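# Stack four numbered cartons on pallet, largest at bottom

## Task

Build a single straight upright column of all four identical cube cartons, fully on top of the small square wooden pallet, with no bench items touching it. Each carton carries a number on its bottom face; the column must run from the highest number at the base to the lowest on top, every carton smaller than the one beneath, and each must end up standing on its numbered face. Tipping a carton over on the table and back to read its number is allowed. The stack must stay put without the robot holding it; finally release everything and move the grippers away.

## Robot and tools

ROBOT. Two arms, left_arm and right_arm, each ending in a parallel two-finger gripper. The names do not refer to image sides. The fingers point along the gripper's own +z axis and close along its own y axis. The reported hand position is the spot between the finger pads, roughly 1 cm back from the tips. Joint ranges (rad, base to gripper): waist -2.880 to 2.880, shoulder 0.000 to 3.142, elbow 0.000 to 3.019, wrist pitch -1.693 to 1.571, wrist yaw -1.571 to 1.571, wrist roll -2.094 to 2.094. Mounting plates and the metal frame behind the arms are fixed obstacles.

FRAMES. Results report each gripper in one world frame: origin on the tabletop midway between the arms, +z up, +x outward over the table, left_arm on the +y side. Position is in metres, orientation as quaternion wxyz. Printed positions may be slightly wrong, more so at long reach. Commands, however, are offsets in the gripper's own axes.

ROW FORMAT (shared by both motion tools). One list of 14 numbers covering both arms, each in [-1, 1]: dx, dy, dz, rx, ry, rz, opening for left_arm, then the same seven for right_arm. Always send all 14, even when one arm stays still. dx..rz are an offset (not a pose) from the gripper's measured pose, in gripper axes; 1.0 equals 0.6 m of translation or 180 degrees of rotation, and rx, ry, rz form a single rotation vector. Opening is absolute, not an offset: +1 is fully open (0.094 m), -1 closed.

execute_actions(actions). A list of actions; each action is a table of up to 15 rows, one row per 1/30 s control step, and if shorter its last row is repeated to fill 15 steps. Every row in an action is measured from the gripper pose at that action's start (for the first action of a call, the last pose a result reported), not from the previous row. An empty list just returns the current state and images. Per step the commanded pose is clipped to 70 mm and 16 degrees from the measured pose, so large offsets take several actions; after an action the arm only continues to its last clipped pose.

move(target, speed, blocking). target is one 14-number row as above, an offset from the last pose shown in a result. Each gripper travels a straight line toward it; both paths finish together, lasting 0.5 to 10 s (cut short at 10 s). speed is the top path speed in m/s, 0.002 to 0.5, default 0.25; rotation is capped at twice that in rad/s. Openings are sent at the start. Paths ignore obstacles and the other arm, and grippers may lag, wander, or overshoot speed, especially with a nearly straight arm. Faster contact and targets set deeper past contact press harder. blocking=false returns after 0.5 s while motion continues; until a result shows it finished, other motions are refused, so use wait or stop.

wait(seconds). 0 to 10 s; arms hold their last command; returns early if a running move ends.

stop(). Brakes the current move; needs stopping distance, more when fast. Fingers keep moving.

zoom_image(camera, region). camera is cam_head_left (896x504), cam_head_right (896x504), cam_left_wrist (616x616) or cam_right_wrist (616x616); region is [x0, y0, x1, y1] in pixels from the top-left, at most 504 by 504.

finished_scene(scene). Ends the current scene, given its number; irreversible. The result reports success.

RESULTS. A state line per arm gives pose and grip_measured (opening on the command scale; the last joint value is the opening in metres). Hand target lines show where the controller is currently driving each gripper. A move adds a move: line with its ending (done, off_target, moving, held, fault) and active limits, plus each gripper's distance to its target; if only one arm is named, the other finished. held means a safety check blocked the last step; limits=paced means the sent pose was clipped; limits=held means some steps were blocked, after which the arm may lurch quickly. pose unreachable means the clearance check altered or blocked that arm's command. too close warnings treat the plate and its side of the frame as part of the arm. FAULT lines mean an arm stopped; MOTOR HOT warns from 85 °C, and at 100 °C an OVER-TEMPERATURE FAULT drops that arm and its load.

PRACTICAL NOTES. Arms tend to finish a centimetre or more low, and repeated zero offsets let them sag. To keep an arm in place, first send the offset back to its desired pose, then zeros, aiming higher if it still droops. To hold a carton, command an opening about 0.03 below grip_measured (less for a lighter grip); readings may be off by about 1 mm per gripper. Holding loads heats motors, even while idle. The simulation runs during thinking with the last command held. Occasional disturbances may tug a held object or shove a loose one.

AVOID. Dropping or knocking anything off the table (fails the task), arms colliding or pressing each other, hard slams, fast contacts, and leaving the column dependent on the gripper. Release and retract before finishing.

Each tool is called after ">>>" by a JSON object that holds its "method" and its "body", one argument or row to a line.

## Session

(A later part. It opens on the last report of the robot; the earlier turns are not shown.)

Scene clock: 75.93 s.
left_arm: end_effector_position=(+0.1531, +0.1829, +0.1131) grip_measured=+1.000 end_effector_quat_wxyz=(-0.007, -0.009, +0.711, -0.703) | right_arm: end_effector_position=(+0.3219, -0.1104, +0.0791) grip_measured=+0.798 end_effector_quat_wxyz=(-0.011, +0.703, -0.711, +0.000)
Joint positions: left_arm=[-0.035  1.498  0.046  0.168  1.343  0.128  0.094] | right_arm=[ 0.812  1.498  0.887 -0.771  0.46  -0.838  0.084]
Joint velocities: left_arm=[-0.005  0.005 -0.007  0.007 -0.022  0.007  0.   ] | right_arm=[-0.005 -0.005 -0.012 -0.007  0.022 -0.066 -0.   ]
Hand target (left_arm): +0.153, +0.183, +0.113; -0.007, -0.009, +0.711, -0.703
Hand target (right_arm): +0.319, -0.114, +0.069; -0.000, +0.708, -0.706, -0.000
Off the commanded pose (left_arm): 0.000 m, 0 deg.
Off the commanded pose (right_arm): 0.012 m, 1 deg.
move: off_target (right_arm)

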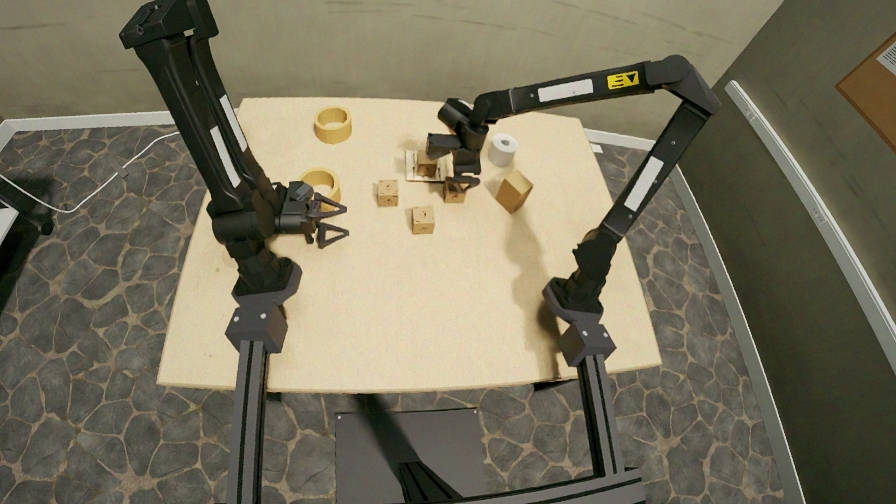

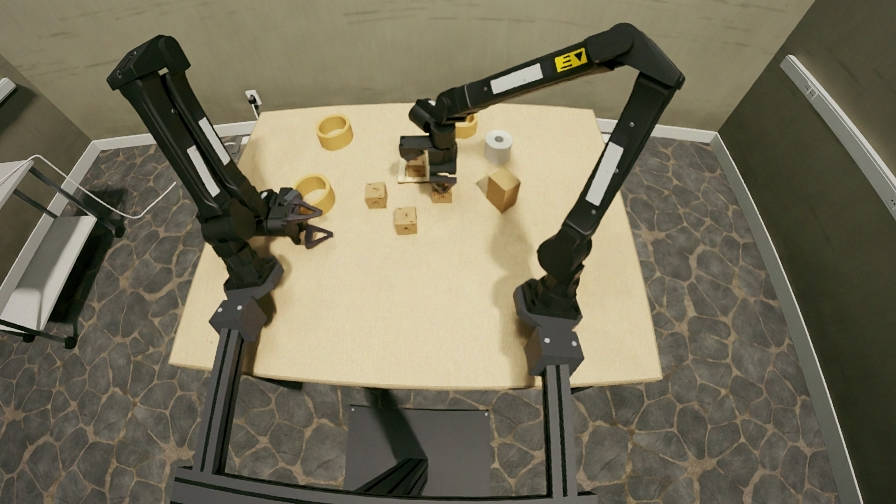

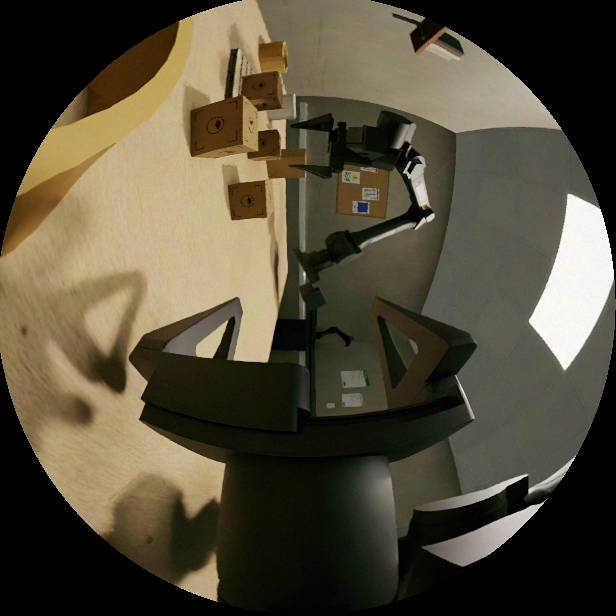

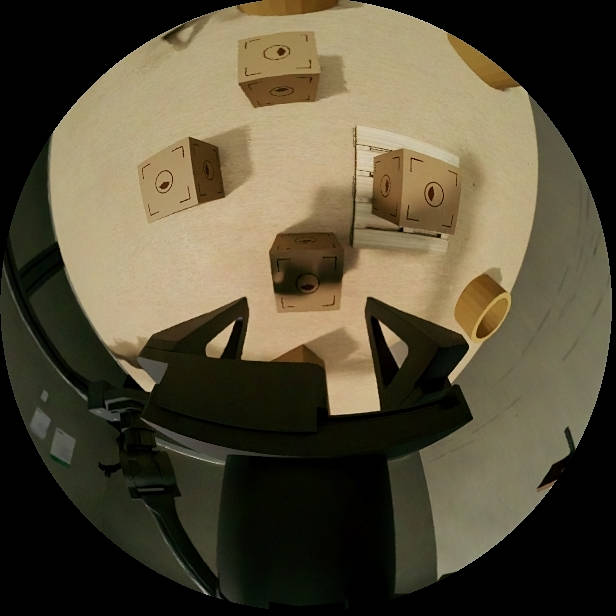

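>>> {"method": "move", "body": {
  "target": [0,0,0,0,0,0,1,0.012,0.005,0.085,0,0,0,0.55],
  "speed": 0.08
}}

>>> {"method": "execute_actions", "body": {
  "actions": [
    [[0,0,0,0,0,0,1,0,0,0,0,0,0,0.05]],
    [[0,0,0,0,0,0,1,0,0,0,0,0,0,0.05]]
  ]
}}

>>> {"method": "move", "body": {
  "target": [0,0,0,0,0,0,1,0,0,-0.17,0,0,0,0.05],
  "speed": 0.12
}}

>>> {"method": "move", "body": {
  "target": [0,0,0,0,0,0,1,-0.12,-0.155,-0.01,0,0,0,0.05],
  "speed": 0.12
}}

Scene clock: 77.30 s.
left_arm: end_effector_position=(+0.1531, +0.1829, +0.1131) grip_measured=+1.000 end_effector_quat_wxyz=(-0.007, -0.009, +0.711, -0.703) | right_arm: end_effector_position=(+0.3241, -0.1125, +0.0391) grip_measured=+0.552 end_effector_quat_wxyz=(-0.022, +0.699, -0.715, +0.000)
Joint positions: left_arm=[-0.035  1.498  0.046  0.168  1.343  0.128  0.094] | right_arm=[ 0.76   1.561  0.844 -0.614  0.447 -0.895  0.073]
Joint velocities: left_arm=[-0.015 -0.005 -0.002 -0.012  0.051 -0.007  0.   ] | right_arm=[ 0.005 -0.005 -0.017 -0.007  0.022 -0.037 -0.001]
Hand target (left_arm): +0.153, +0.183, +0.113; -0.007, -0.009, +0.711, -0.703
Hand target (right_arm): +0.320, -0.117, +0.029; -0.011, +0.703, -0.711, -0.000
Off the commanded pose (left_arm): 0.000 m, 0 deg.
Off the commanded pose (right_arm): 0.013 m, 1 deg.
move: off_target (right_arm)

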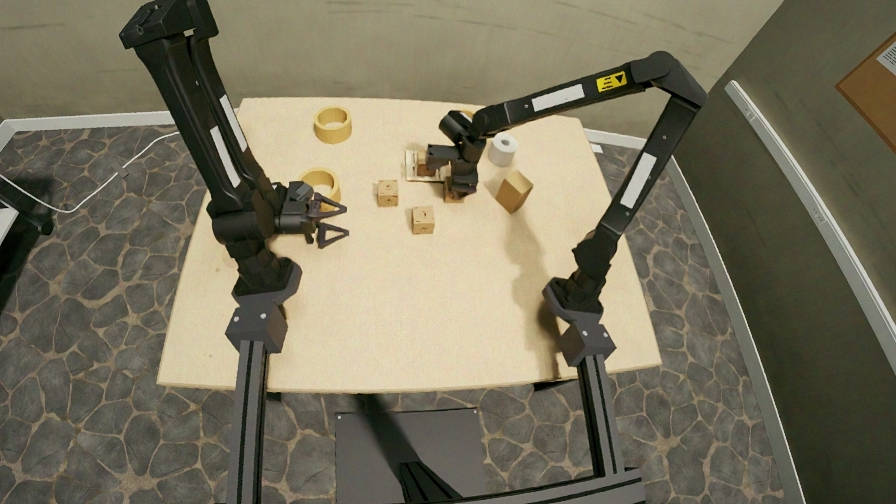

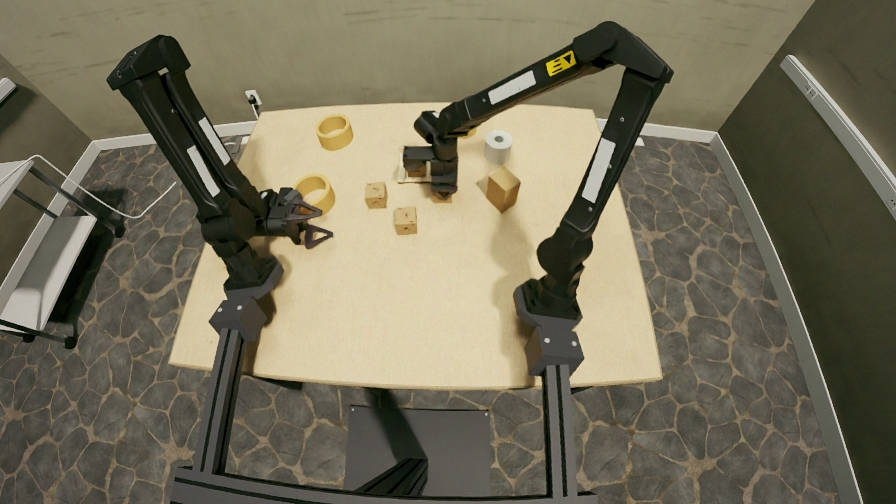

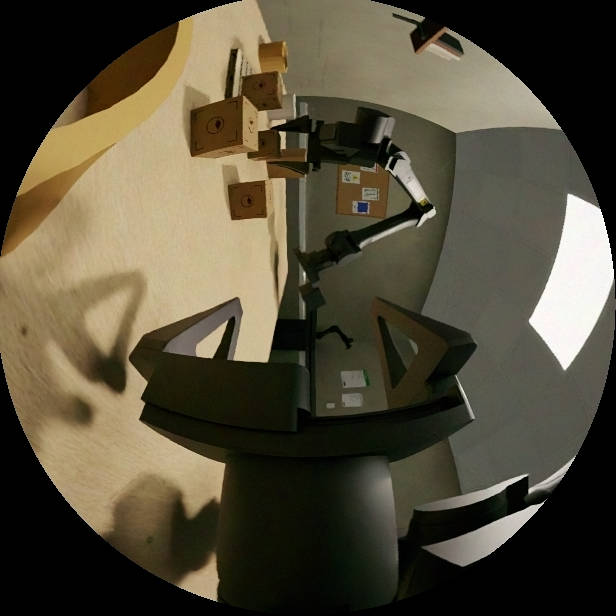

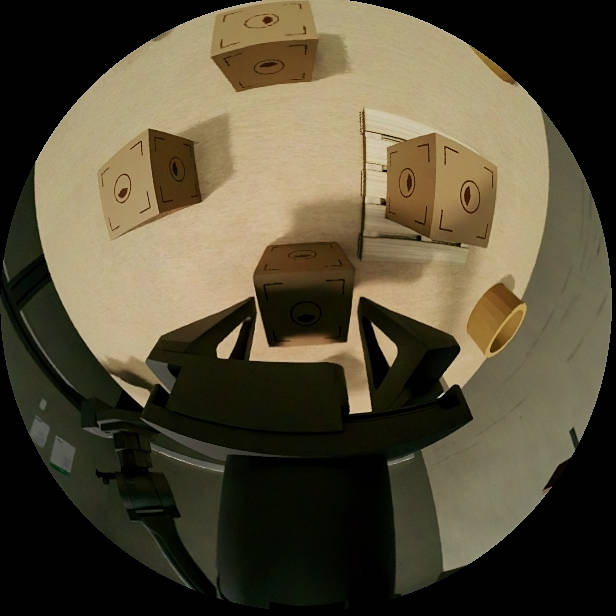

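Scene clock: 78.30 s.
left_arm: end_effector_position=(+0.1531, +0.1829, +0.1131) grip_measured=+1.000 end_effector_quat_wxyz=(-0.007, -0.009, +0.711, -0.703) | right_arm: end_effector_position=(+0.3241, -0.1125, +0.0391) grip_measured=+0.132 end_effector_quat_wxyz=(-0.022, +0.699, -0.715, +0.000)
Joint positions: left_arm=[-0.035  1.498  0.046  0.168  1.343  0.128  0.094] | right_arm=[ 0.76   1.561  0.844 -0.614  0.447 -0.895  0.053]
Joint velocities: left_arm=[ 0.005  0.005  0.012 -0.007 -0.007 -0.037  0.   ] | right_arm=[ 0.005  0.005  0.002 -0.002 -0.037  0.037  0.001]
Hand target (left_arm): +0.153, +0.183, +0.113; -0.007, -0.009, +0.711, -0.703
Hand target (right_arm): +0.324, -0.113, +0.039; -0.022, +0.699, -0.715, +0.000
Off the commanded pose (left_arm): 0.000 m, 0 deg.
Off the commanded pose (right_arm): 0.000 m, 0 deg.

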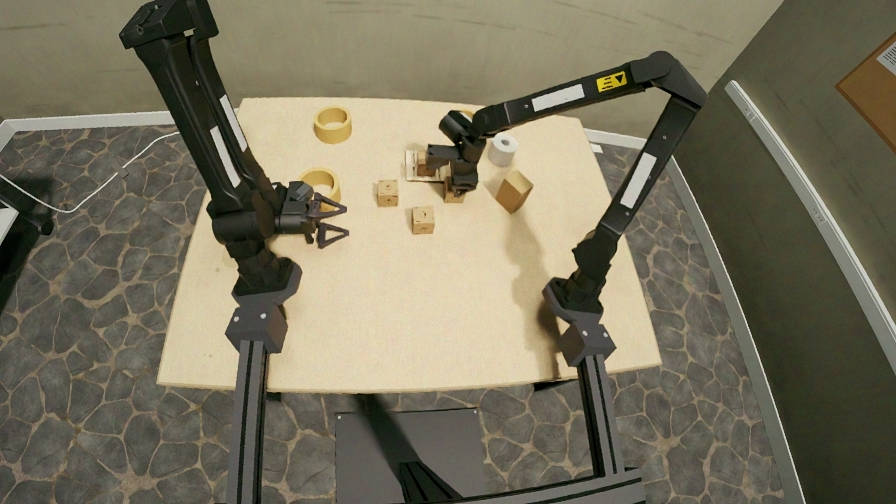

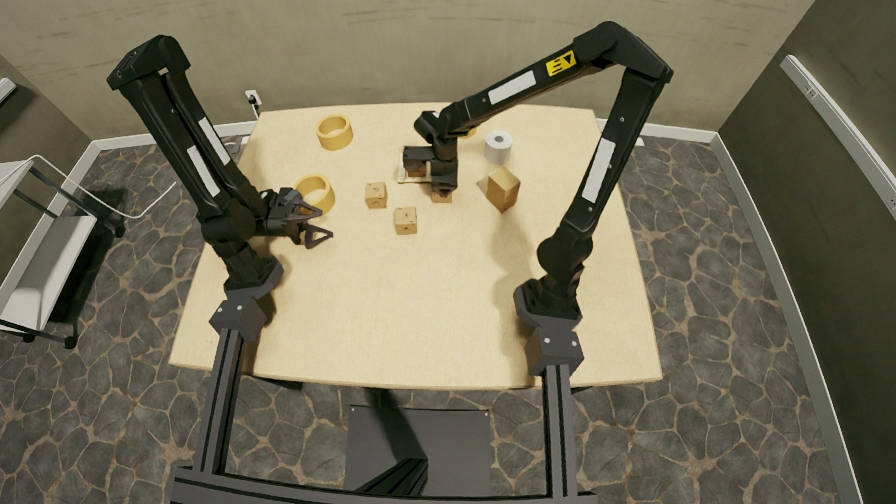

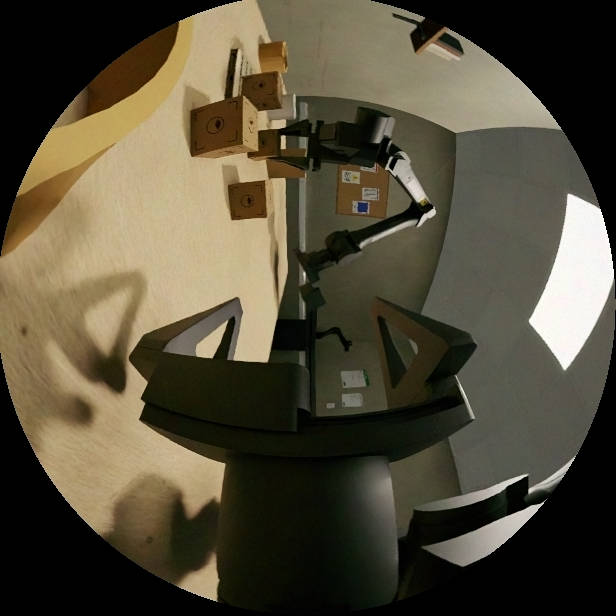

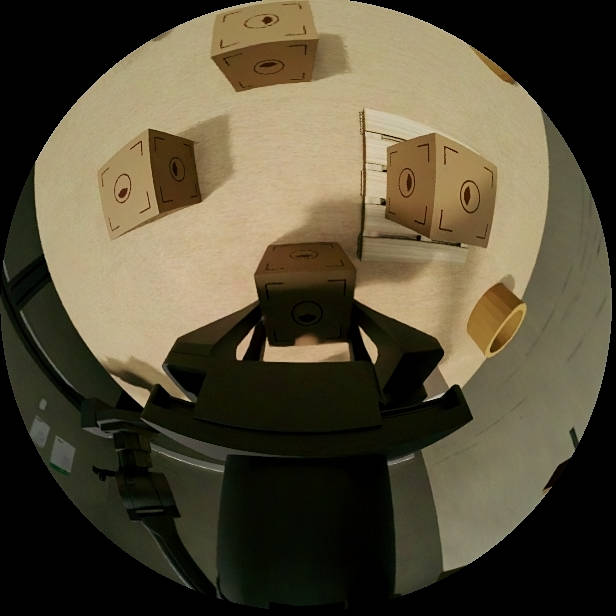

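Scene clock: 79.53 s.
left_arm: end_effector_position=(+0.1531, +0.1829, +0.1131) grip_measured=+1.000 end_effector_quat_wxyz=(-0.007, -0.009, +0.711, -0.703) | right_arm: end_effector_position=(+0.3035, -0.1255, +0.1229) grip_measured=+0.132 end_effector_quat_wxyz=(+0.002, +0.709, -0.705, +0.001)
Joint positions: left_arm=[-0.035  1.498  0.046  0.168  1.343  0.128  0.094] | right_arm=[ 0.87   1.389  0.882 -0.93   0.472 -0.778  0.053]
Joint velocities: left_arm=[ 0.005 -0.015  0.002  0.007 -0.007  0.125  0.   ] | right_arm=[-0.005 -0.015  0.007 -0.007  0.007  0.051 -0.   ]
Hand target (left_arm): +0.153, +0.183, +0.113; -0.007, -0.009, +0.711, -0.703
Hand target (right_arm): +0.319, -0.115, +0.140; -0.021, +0.699, -0.714, +0.001
Off the commanded pose (left_arm): 0.000 m, 0 deg.
Off the commanded pose (right_arm): 0.027 m, 3 deg.
move: off_target (right_arm)

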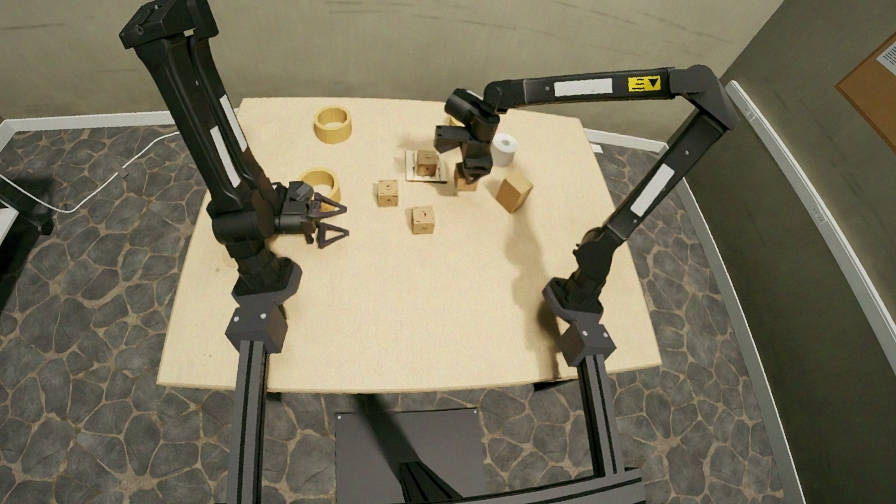

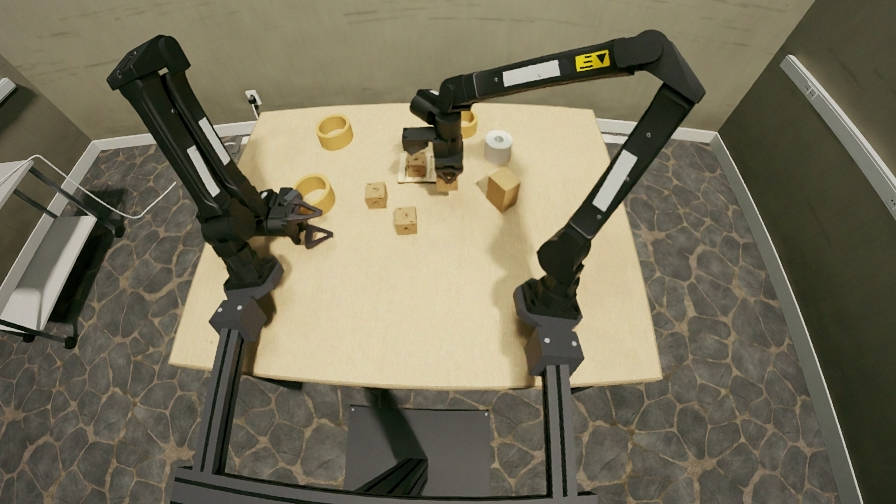

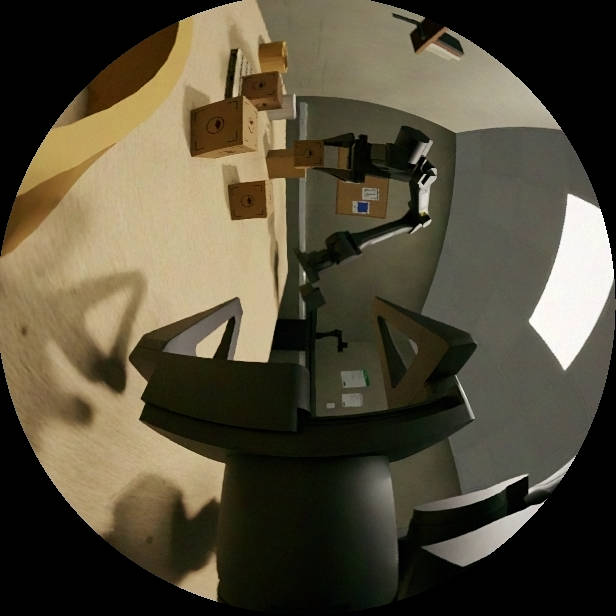

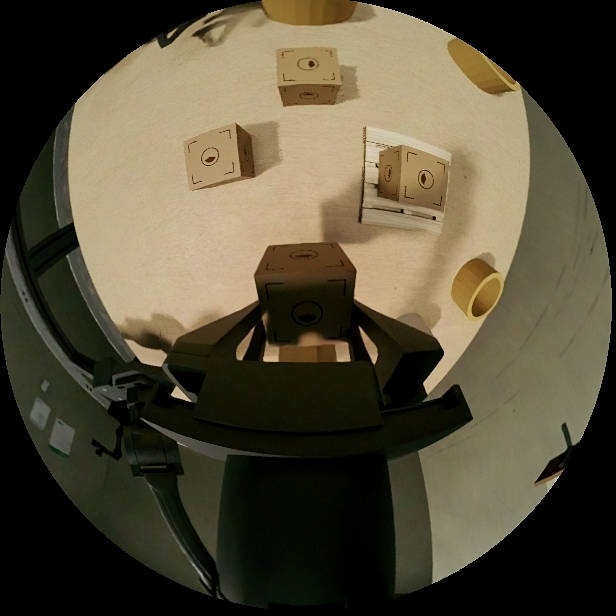

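Scene clock: 80.83 s.
left_arm: end_effector_position=(+0.1531, +0.1829, +0.1131) grip_measured=+1.000 end_effector_quat_wxyz=(-0.007, -0.009, +0.711, -0.703) | right_arm: end_effector_position=(+0.3812, -0.0577, +0.1300) grip_measured=+0.132 end_effector_quat_wxyz=(+0.004, +0.711, -0.704, +0.001)
Joint positions: left_arm=[-0.035  1.498  0.046  0.168  1.343  0.128  0.094] | right_arm=[ 0.861  1.611  1.2   -1.027  0.47  -0.79   0.053]
Joint velocities: left_arm=[ 0.005  0.005 -0.007 -0.007  0.007 -0.007  0.   ] | right_arm=[-0.005 -0.015 -0.022 -0.022 -0.022 -0.095 -0.   ]
Hand target (left_arm): +0.153, +0.183, +0.113; -0.007, -0.009, +0.711, -0.703
Hand target (right_arm): +0.397, -0.054, +0.130; +0.001, +0.709, -0.705, +0.001
Off the commanded pose (left_arm): 0.000 m, 0 deg.
Off the commanded pose (right_arm): 0.016 m, 0 deg.
move: off_target (right_arm)

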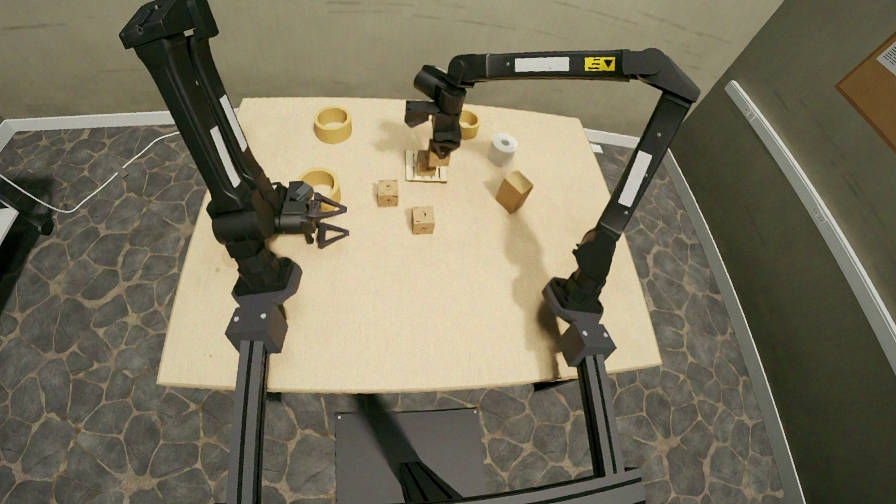

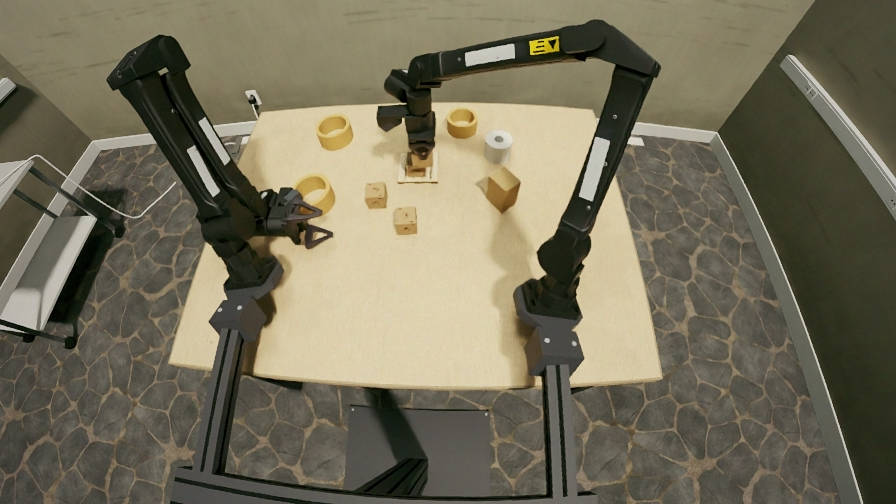

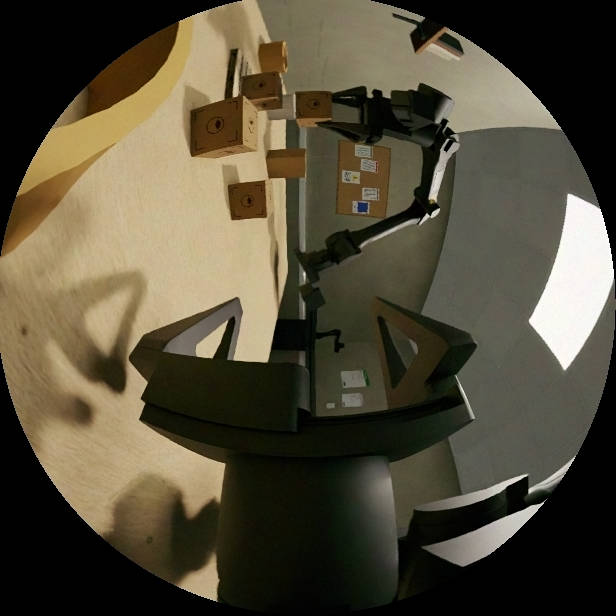

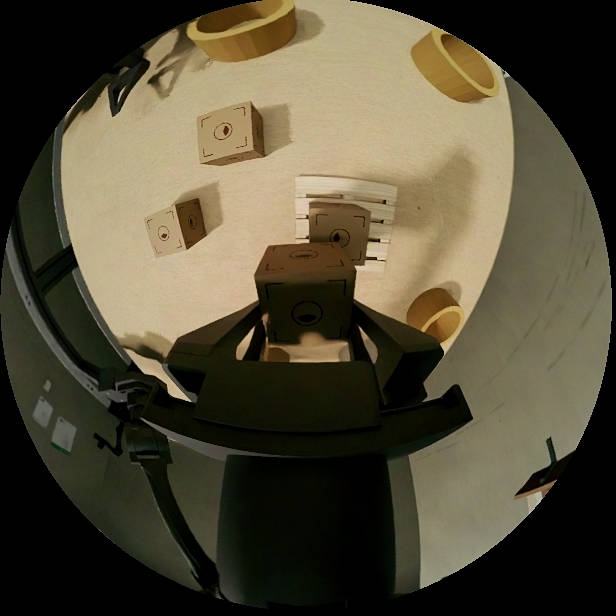

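>>> {"method": "move", "body": {
  "target": [0,0,0,0,0,0,1,-0.03,-0.055,0.03,-0.005,0.005,0,0.05],
  "speed": 0.06
}}

>>> {"method": "zoom_image", "body": {
  "camera": "cam_left_wrist",
  "region": [200,30,400,160]
}}

Scene clock: 82.07 s.
left_arm: end_effector_position=(+0.1531, +0.1829, +0.1131) grip_measured=+1.000 end_effector_quat_wxyz=(-0.007, -0.009, +0.711, -0.703) | right_arm: end_effector_position=(+0.3985, -0.0446, +0.1133) grip_measured=+0.132 end_effector_quat_wxyz=(+0.017, +0.712, -0.702, +0.001)
Joint positions: left_arm=[-0.035  1.498  0.046  0.168  1.343  0.128  0.094] | right_arm=[ 0.841  1.692  1.276 -1.042  0.468 -0.803  0.053]
Joint velocities: left_arm=[-0.005 -0.005 -0.022 -0.007 -0.037 -0.037  0.   ] | right_arm=[ 0.005 -0.015  0.012 -0.012  0.051  0.051  0.   ]
Hand target (left_arm): +0.153, +0.183, +0.113; -0.007, -0.009, +0.711, -0.703
Hand target (right_arm): +0.414, -0.040, +0.113; +0.014, +0.710, -0.704, +0.001
Off the commanded pose (left_arm): 0.000 m, 0 deg.
Off the commanded pose (right_arm): 0.016 m, 0 deg.
move: off_target (right_arm)

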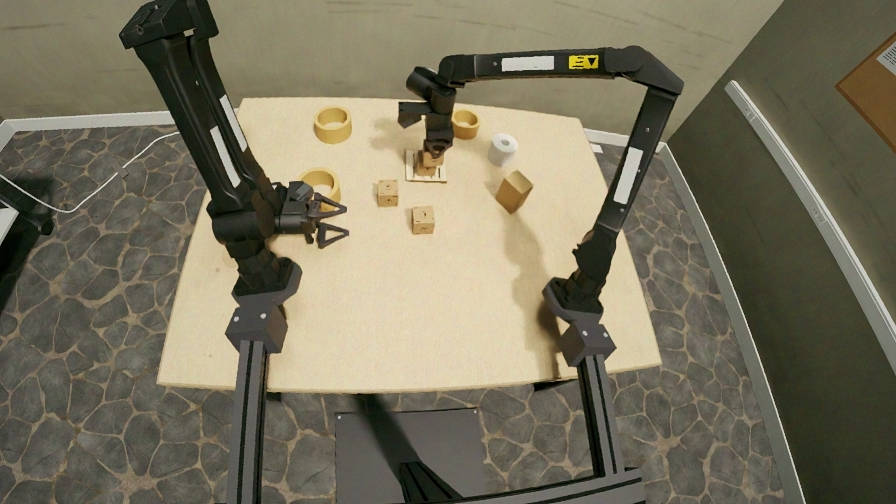

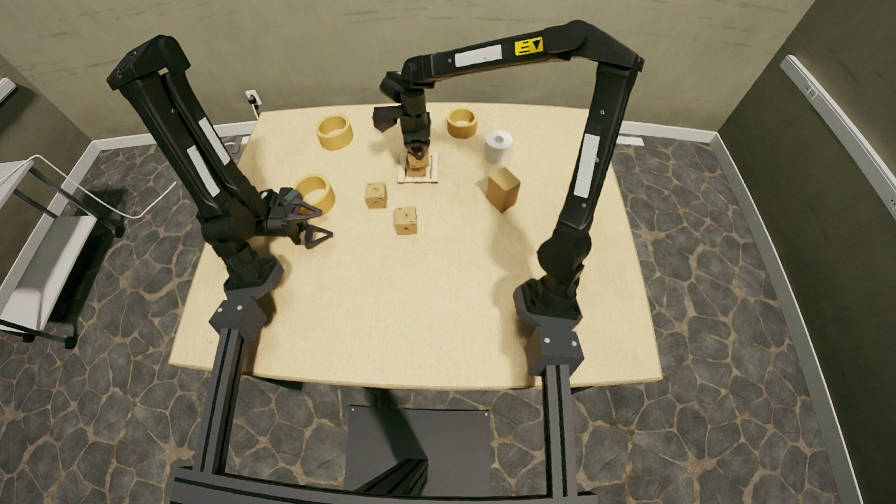

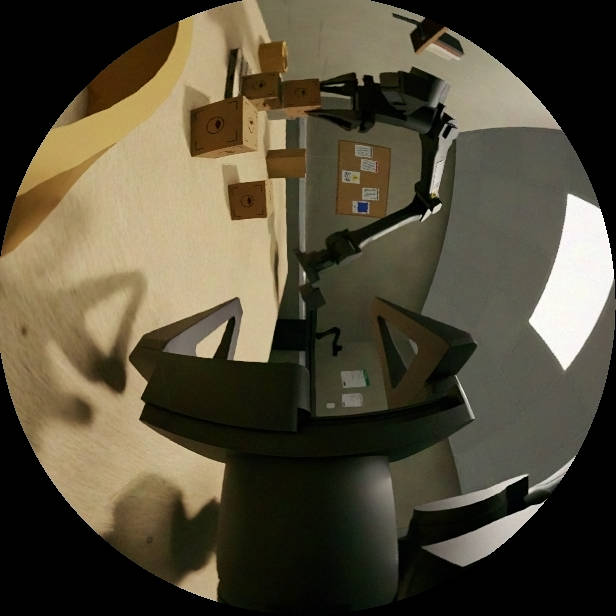

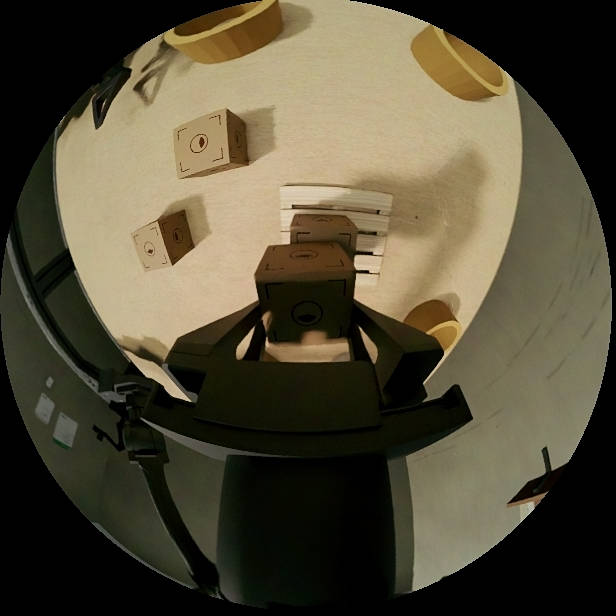

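Region (200, 30, 400, 160) of cam_left_wrist's 616x616 image, scaled by 2.520, with more detail than that image has; it fills the top 328 rows of this view, and the rest is white.

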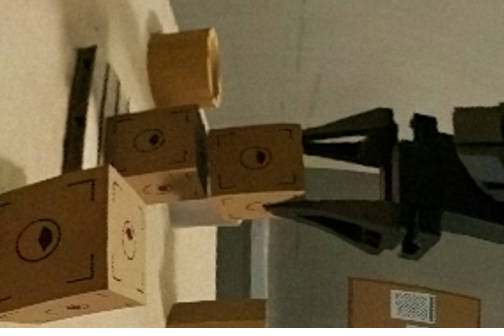

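>>> {"method": "move", "body": {
  "target": [0,0,0,0,0,0,1,-0.025,-0.045,-0.005,0.015,-0.015,0,0.05],
  "speed": 0.04
}}

>>> {"method": "zoom_image", "body": {
  "camera": "cam_left_wrist",
  "region": [200,30,400,160]
}}

Scene clock: 83.33 s.
left_arm: end_effector_position=(+0.1531, +0.1829, +0.1131) grip_measured=+1.000 end_effector_quat_wxyz=(-0.007, -0.009, +0.711, -0.703) | right_arm: end_effector_position=(+0.4057, -0.0372, +0.1131) grip_measured=+0.132 end_effector_quat_wxyz=(-0.003, +0.716, -0.698, +0.001)
Joint positions: left_arm=[-0.035  1.498  0.046  0.168  1.343  0.128  0.094] | right_arm=[ 0.841  1.692  1.276 -0.997  0.467 -0.835  0.053]
Joint velocities: left_arm=[-0.005 -0.024  0.002 -0.007  0.051  0.051  0.   ] | right_arm=[ 0.024 -0.005 -0.012 -0.007  0.007  0.007 -0.   ]
Hand target (left_arm): +0.153, +0.183, +0.113; -0.007, -0.009, +0.711, -0.703
Hand target (right_arm): +0.425, -0.030, +0.116; -0.017, +0.712, -0.702, +0.001
Off the commanded pose (left_arm): 0.000 m, 0 deg.
Off the commanded pose (right_arm): 0.021 m, 2 deg.
move: off_target (right_arm)

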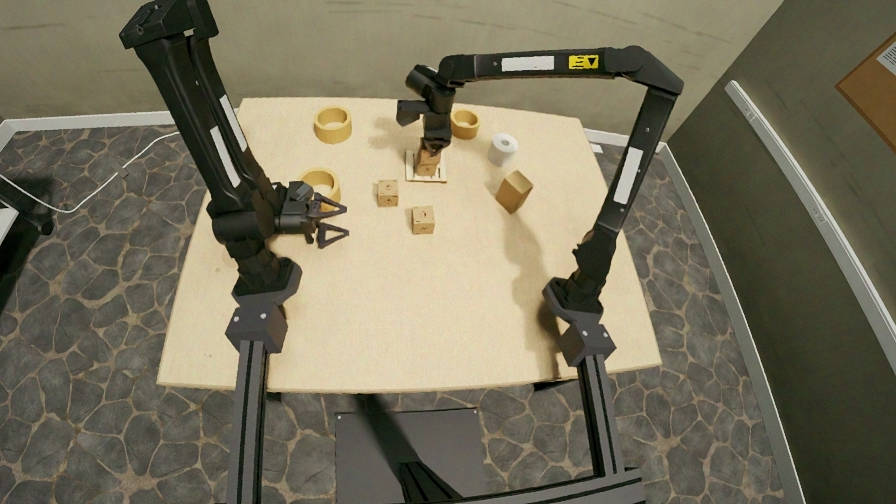

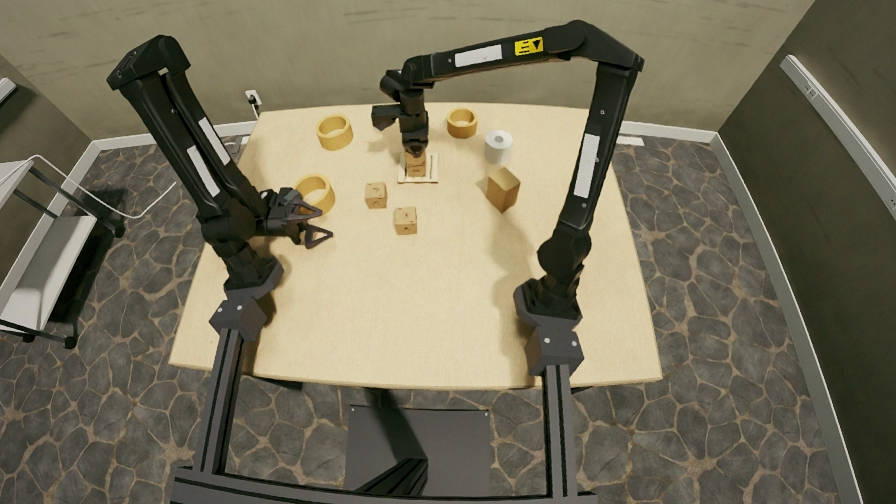

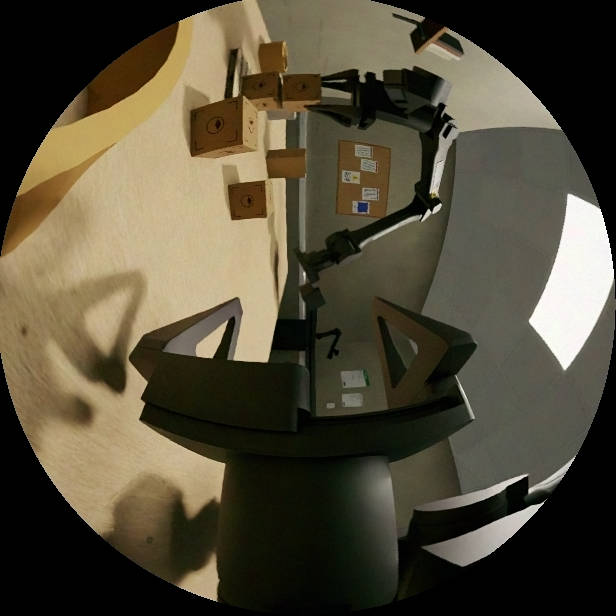

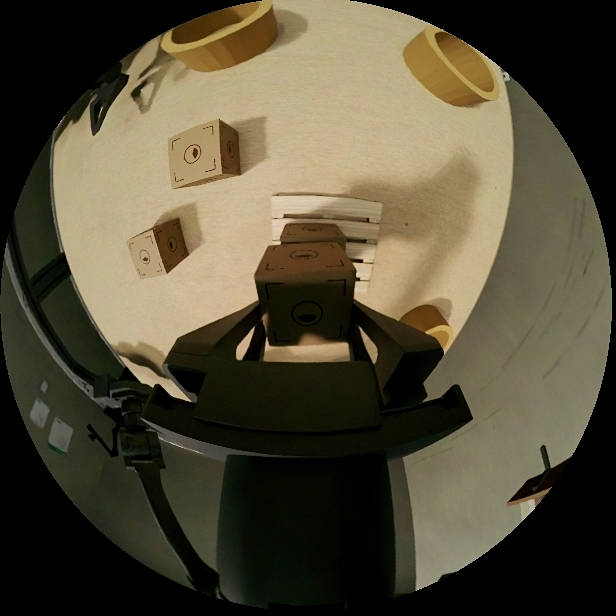

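Region (200, 30, 400, 160) of cam_left_wrist's 616x616 image, scaled by 2.520, with more detail than that image has; it fills the top 328 rows of this view, and the rest is white.

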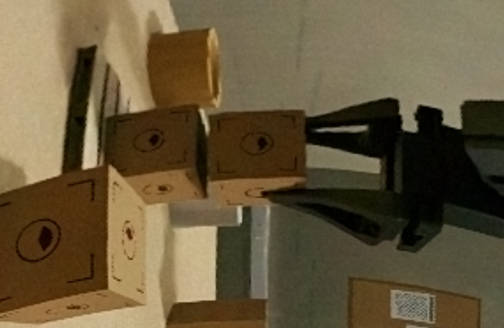

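>>> {"method": "execute_actions", "body": {
  "actions": [
    [[0,0,0,0,0,0,1,-0.008,-0.02,0.02,0.012,-0.008,0.012,0.05]],
    [[0,0,0,0,0,0,1,0,0,0.015,0,0,0,0.05]]
  ]
}}

>>> {"method": "zoom_image", "body": {
  "camera": "cam_left_wrist",
  "region": [200,30,400,160]
}}

>>> {"method": "zoom_image", "body": {
  "camera": "cam_head_right",
  "region": [370,120,470,200]
}}

Scene clock: 84.57 s.
left_arm: end_effector_position=(+0.1531, +0.1829, +0.1131) grip_measured=+1.000 end_effector_quat_wxyz=(-0.007, -0.009, +0.711, -0.703) | right_arm: end_effector_position=(+0.4189, -0.0251, +0.1129) grip_measured=+0.132 end_effector_quat_wxyz=(-0.039, +0.703, -0.710, +0.003)
Joint positions: left_arm=[-0.035  1.498  0.046  0.168  1.343  0.128  0.094] | right_arm=[ 0.84   1.692  1.273 -0.912  0.468 -0.837  0.053]
Joint velocities: left_arm=[-0.005 -0.015 -0.012 -0.012 -0.037 -0.007  0.   ] | right_arm=[-0.005 -0.005 -0.002  0.007 -0.022  0.037  0.   ]
Hand target (left_arm): +0.153, +0.183, +0.113; -0.007, -0.009, +0.711, -0.703
Hand target (right_arm): +0.417, -0.027, +0.104; -0.034, +0.705, -0.708, +0.003
Off the commanded pose (left_arm): 0.000 m, 0 deg.
Off the commanded pose (right_arm): 0.009 m, 1 deg.

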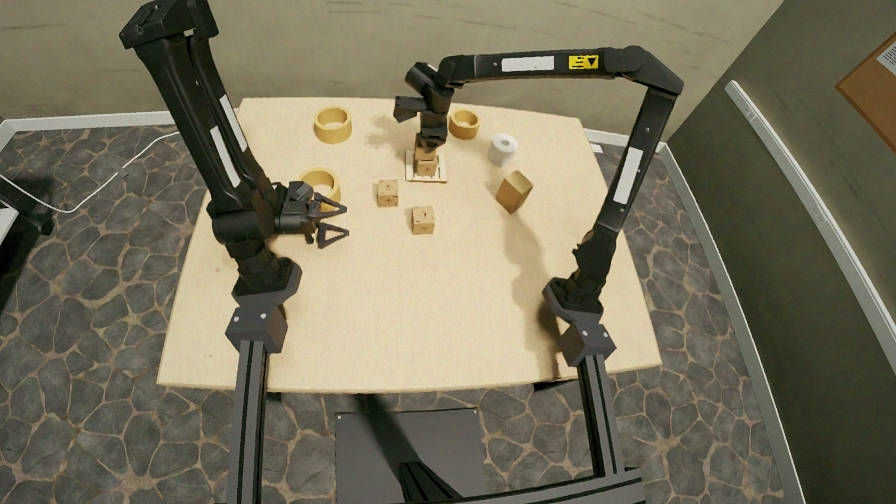

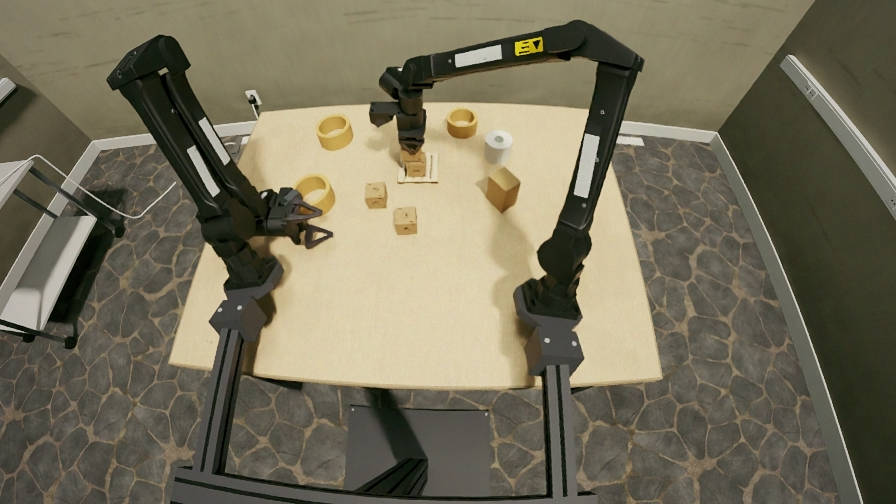

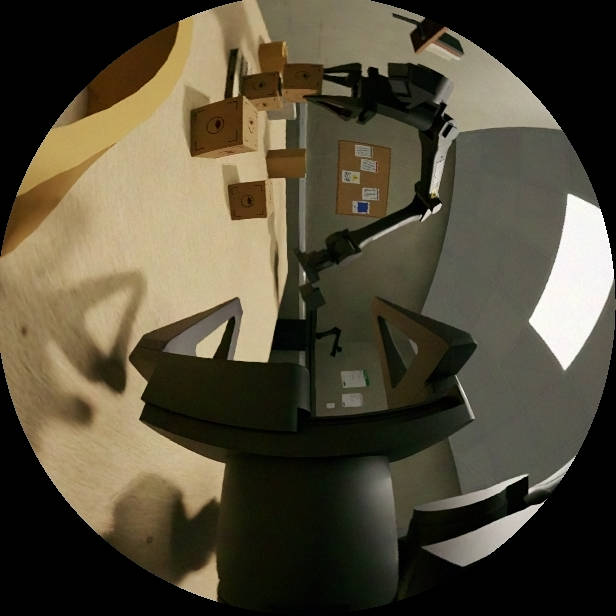

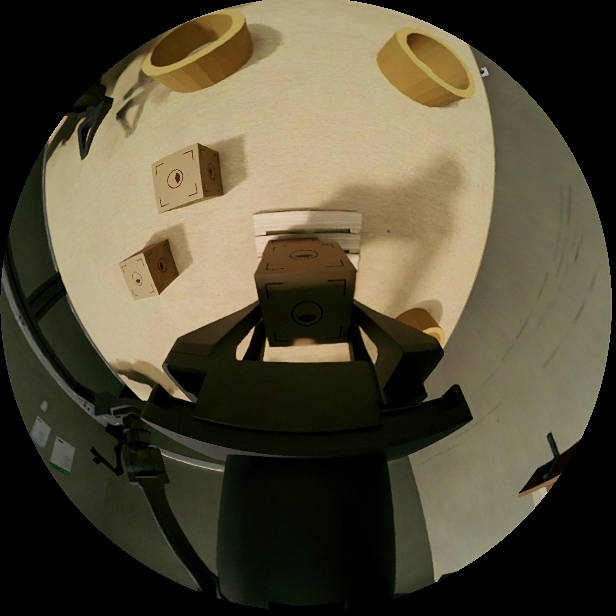

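Region (200, 30, 400, 160) of cam_left_wrist's 616x616 image, scaled by 2.520, with more detail than that image has; it fills the top 328 rows of this view, and the rest is white.

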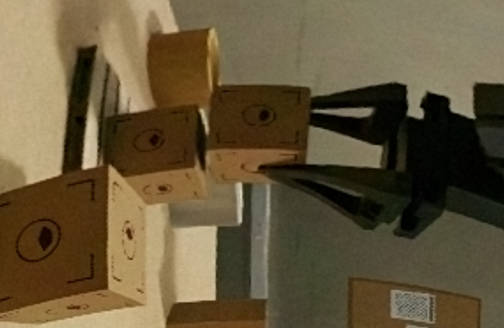

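Region (370, 120, 470, 200) of cam_head_right's 896x504 image, scaled by 5.040, with more detail than that image has; it fills the top 403 rows of this view, and the rest is white.

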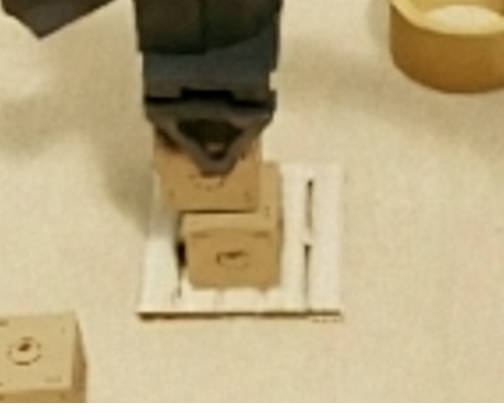

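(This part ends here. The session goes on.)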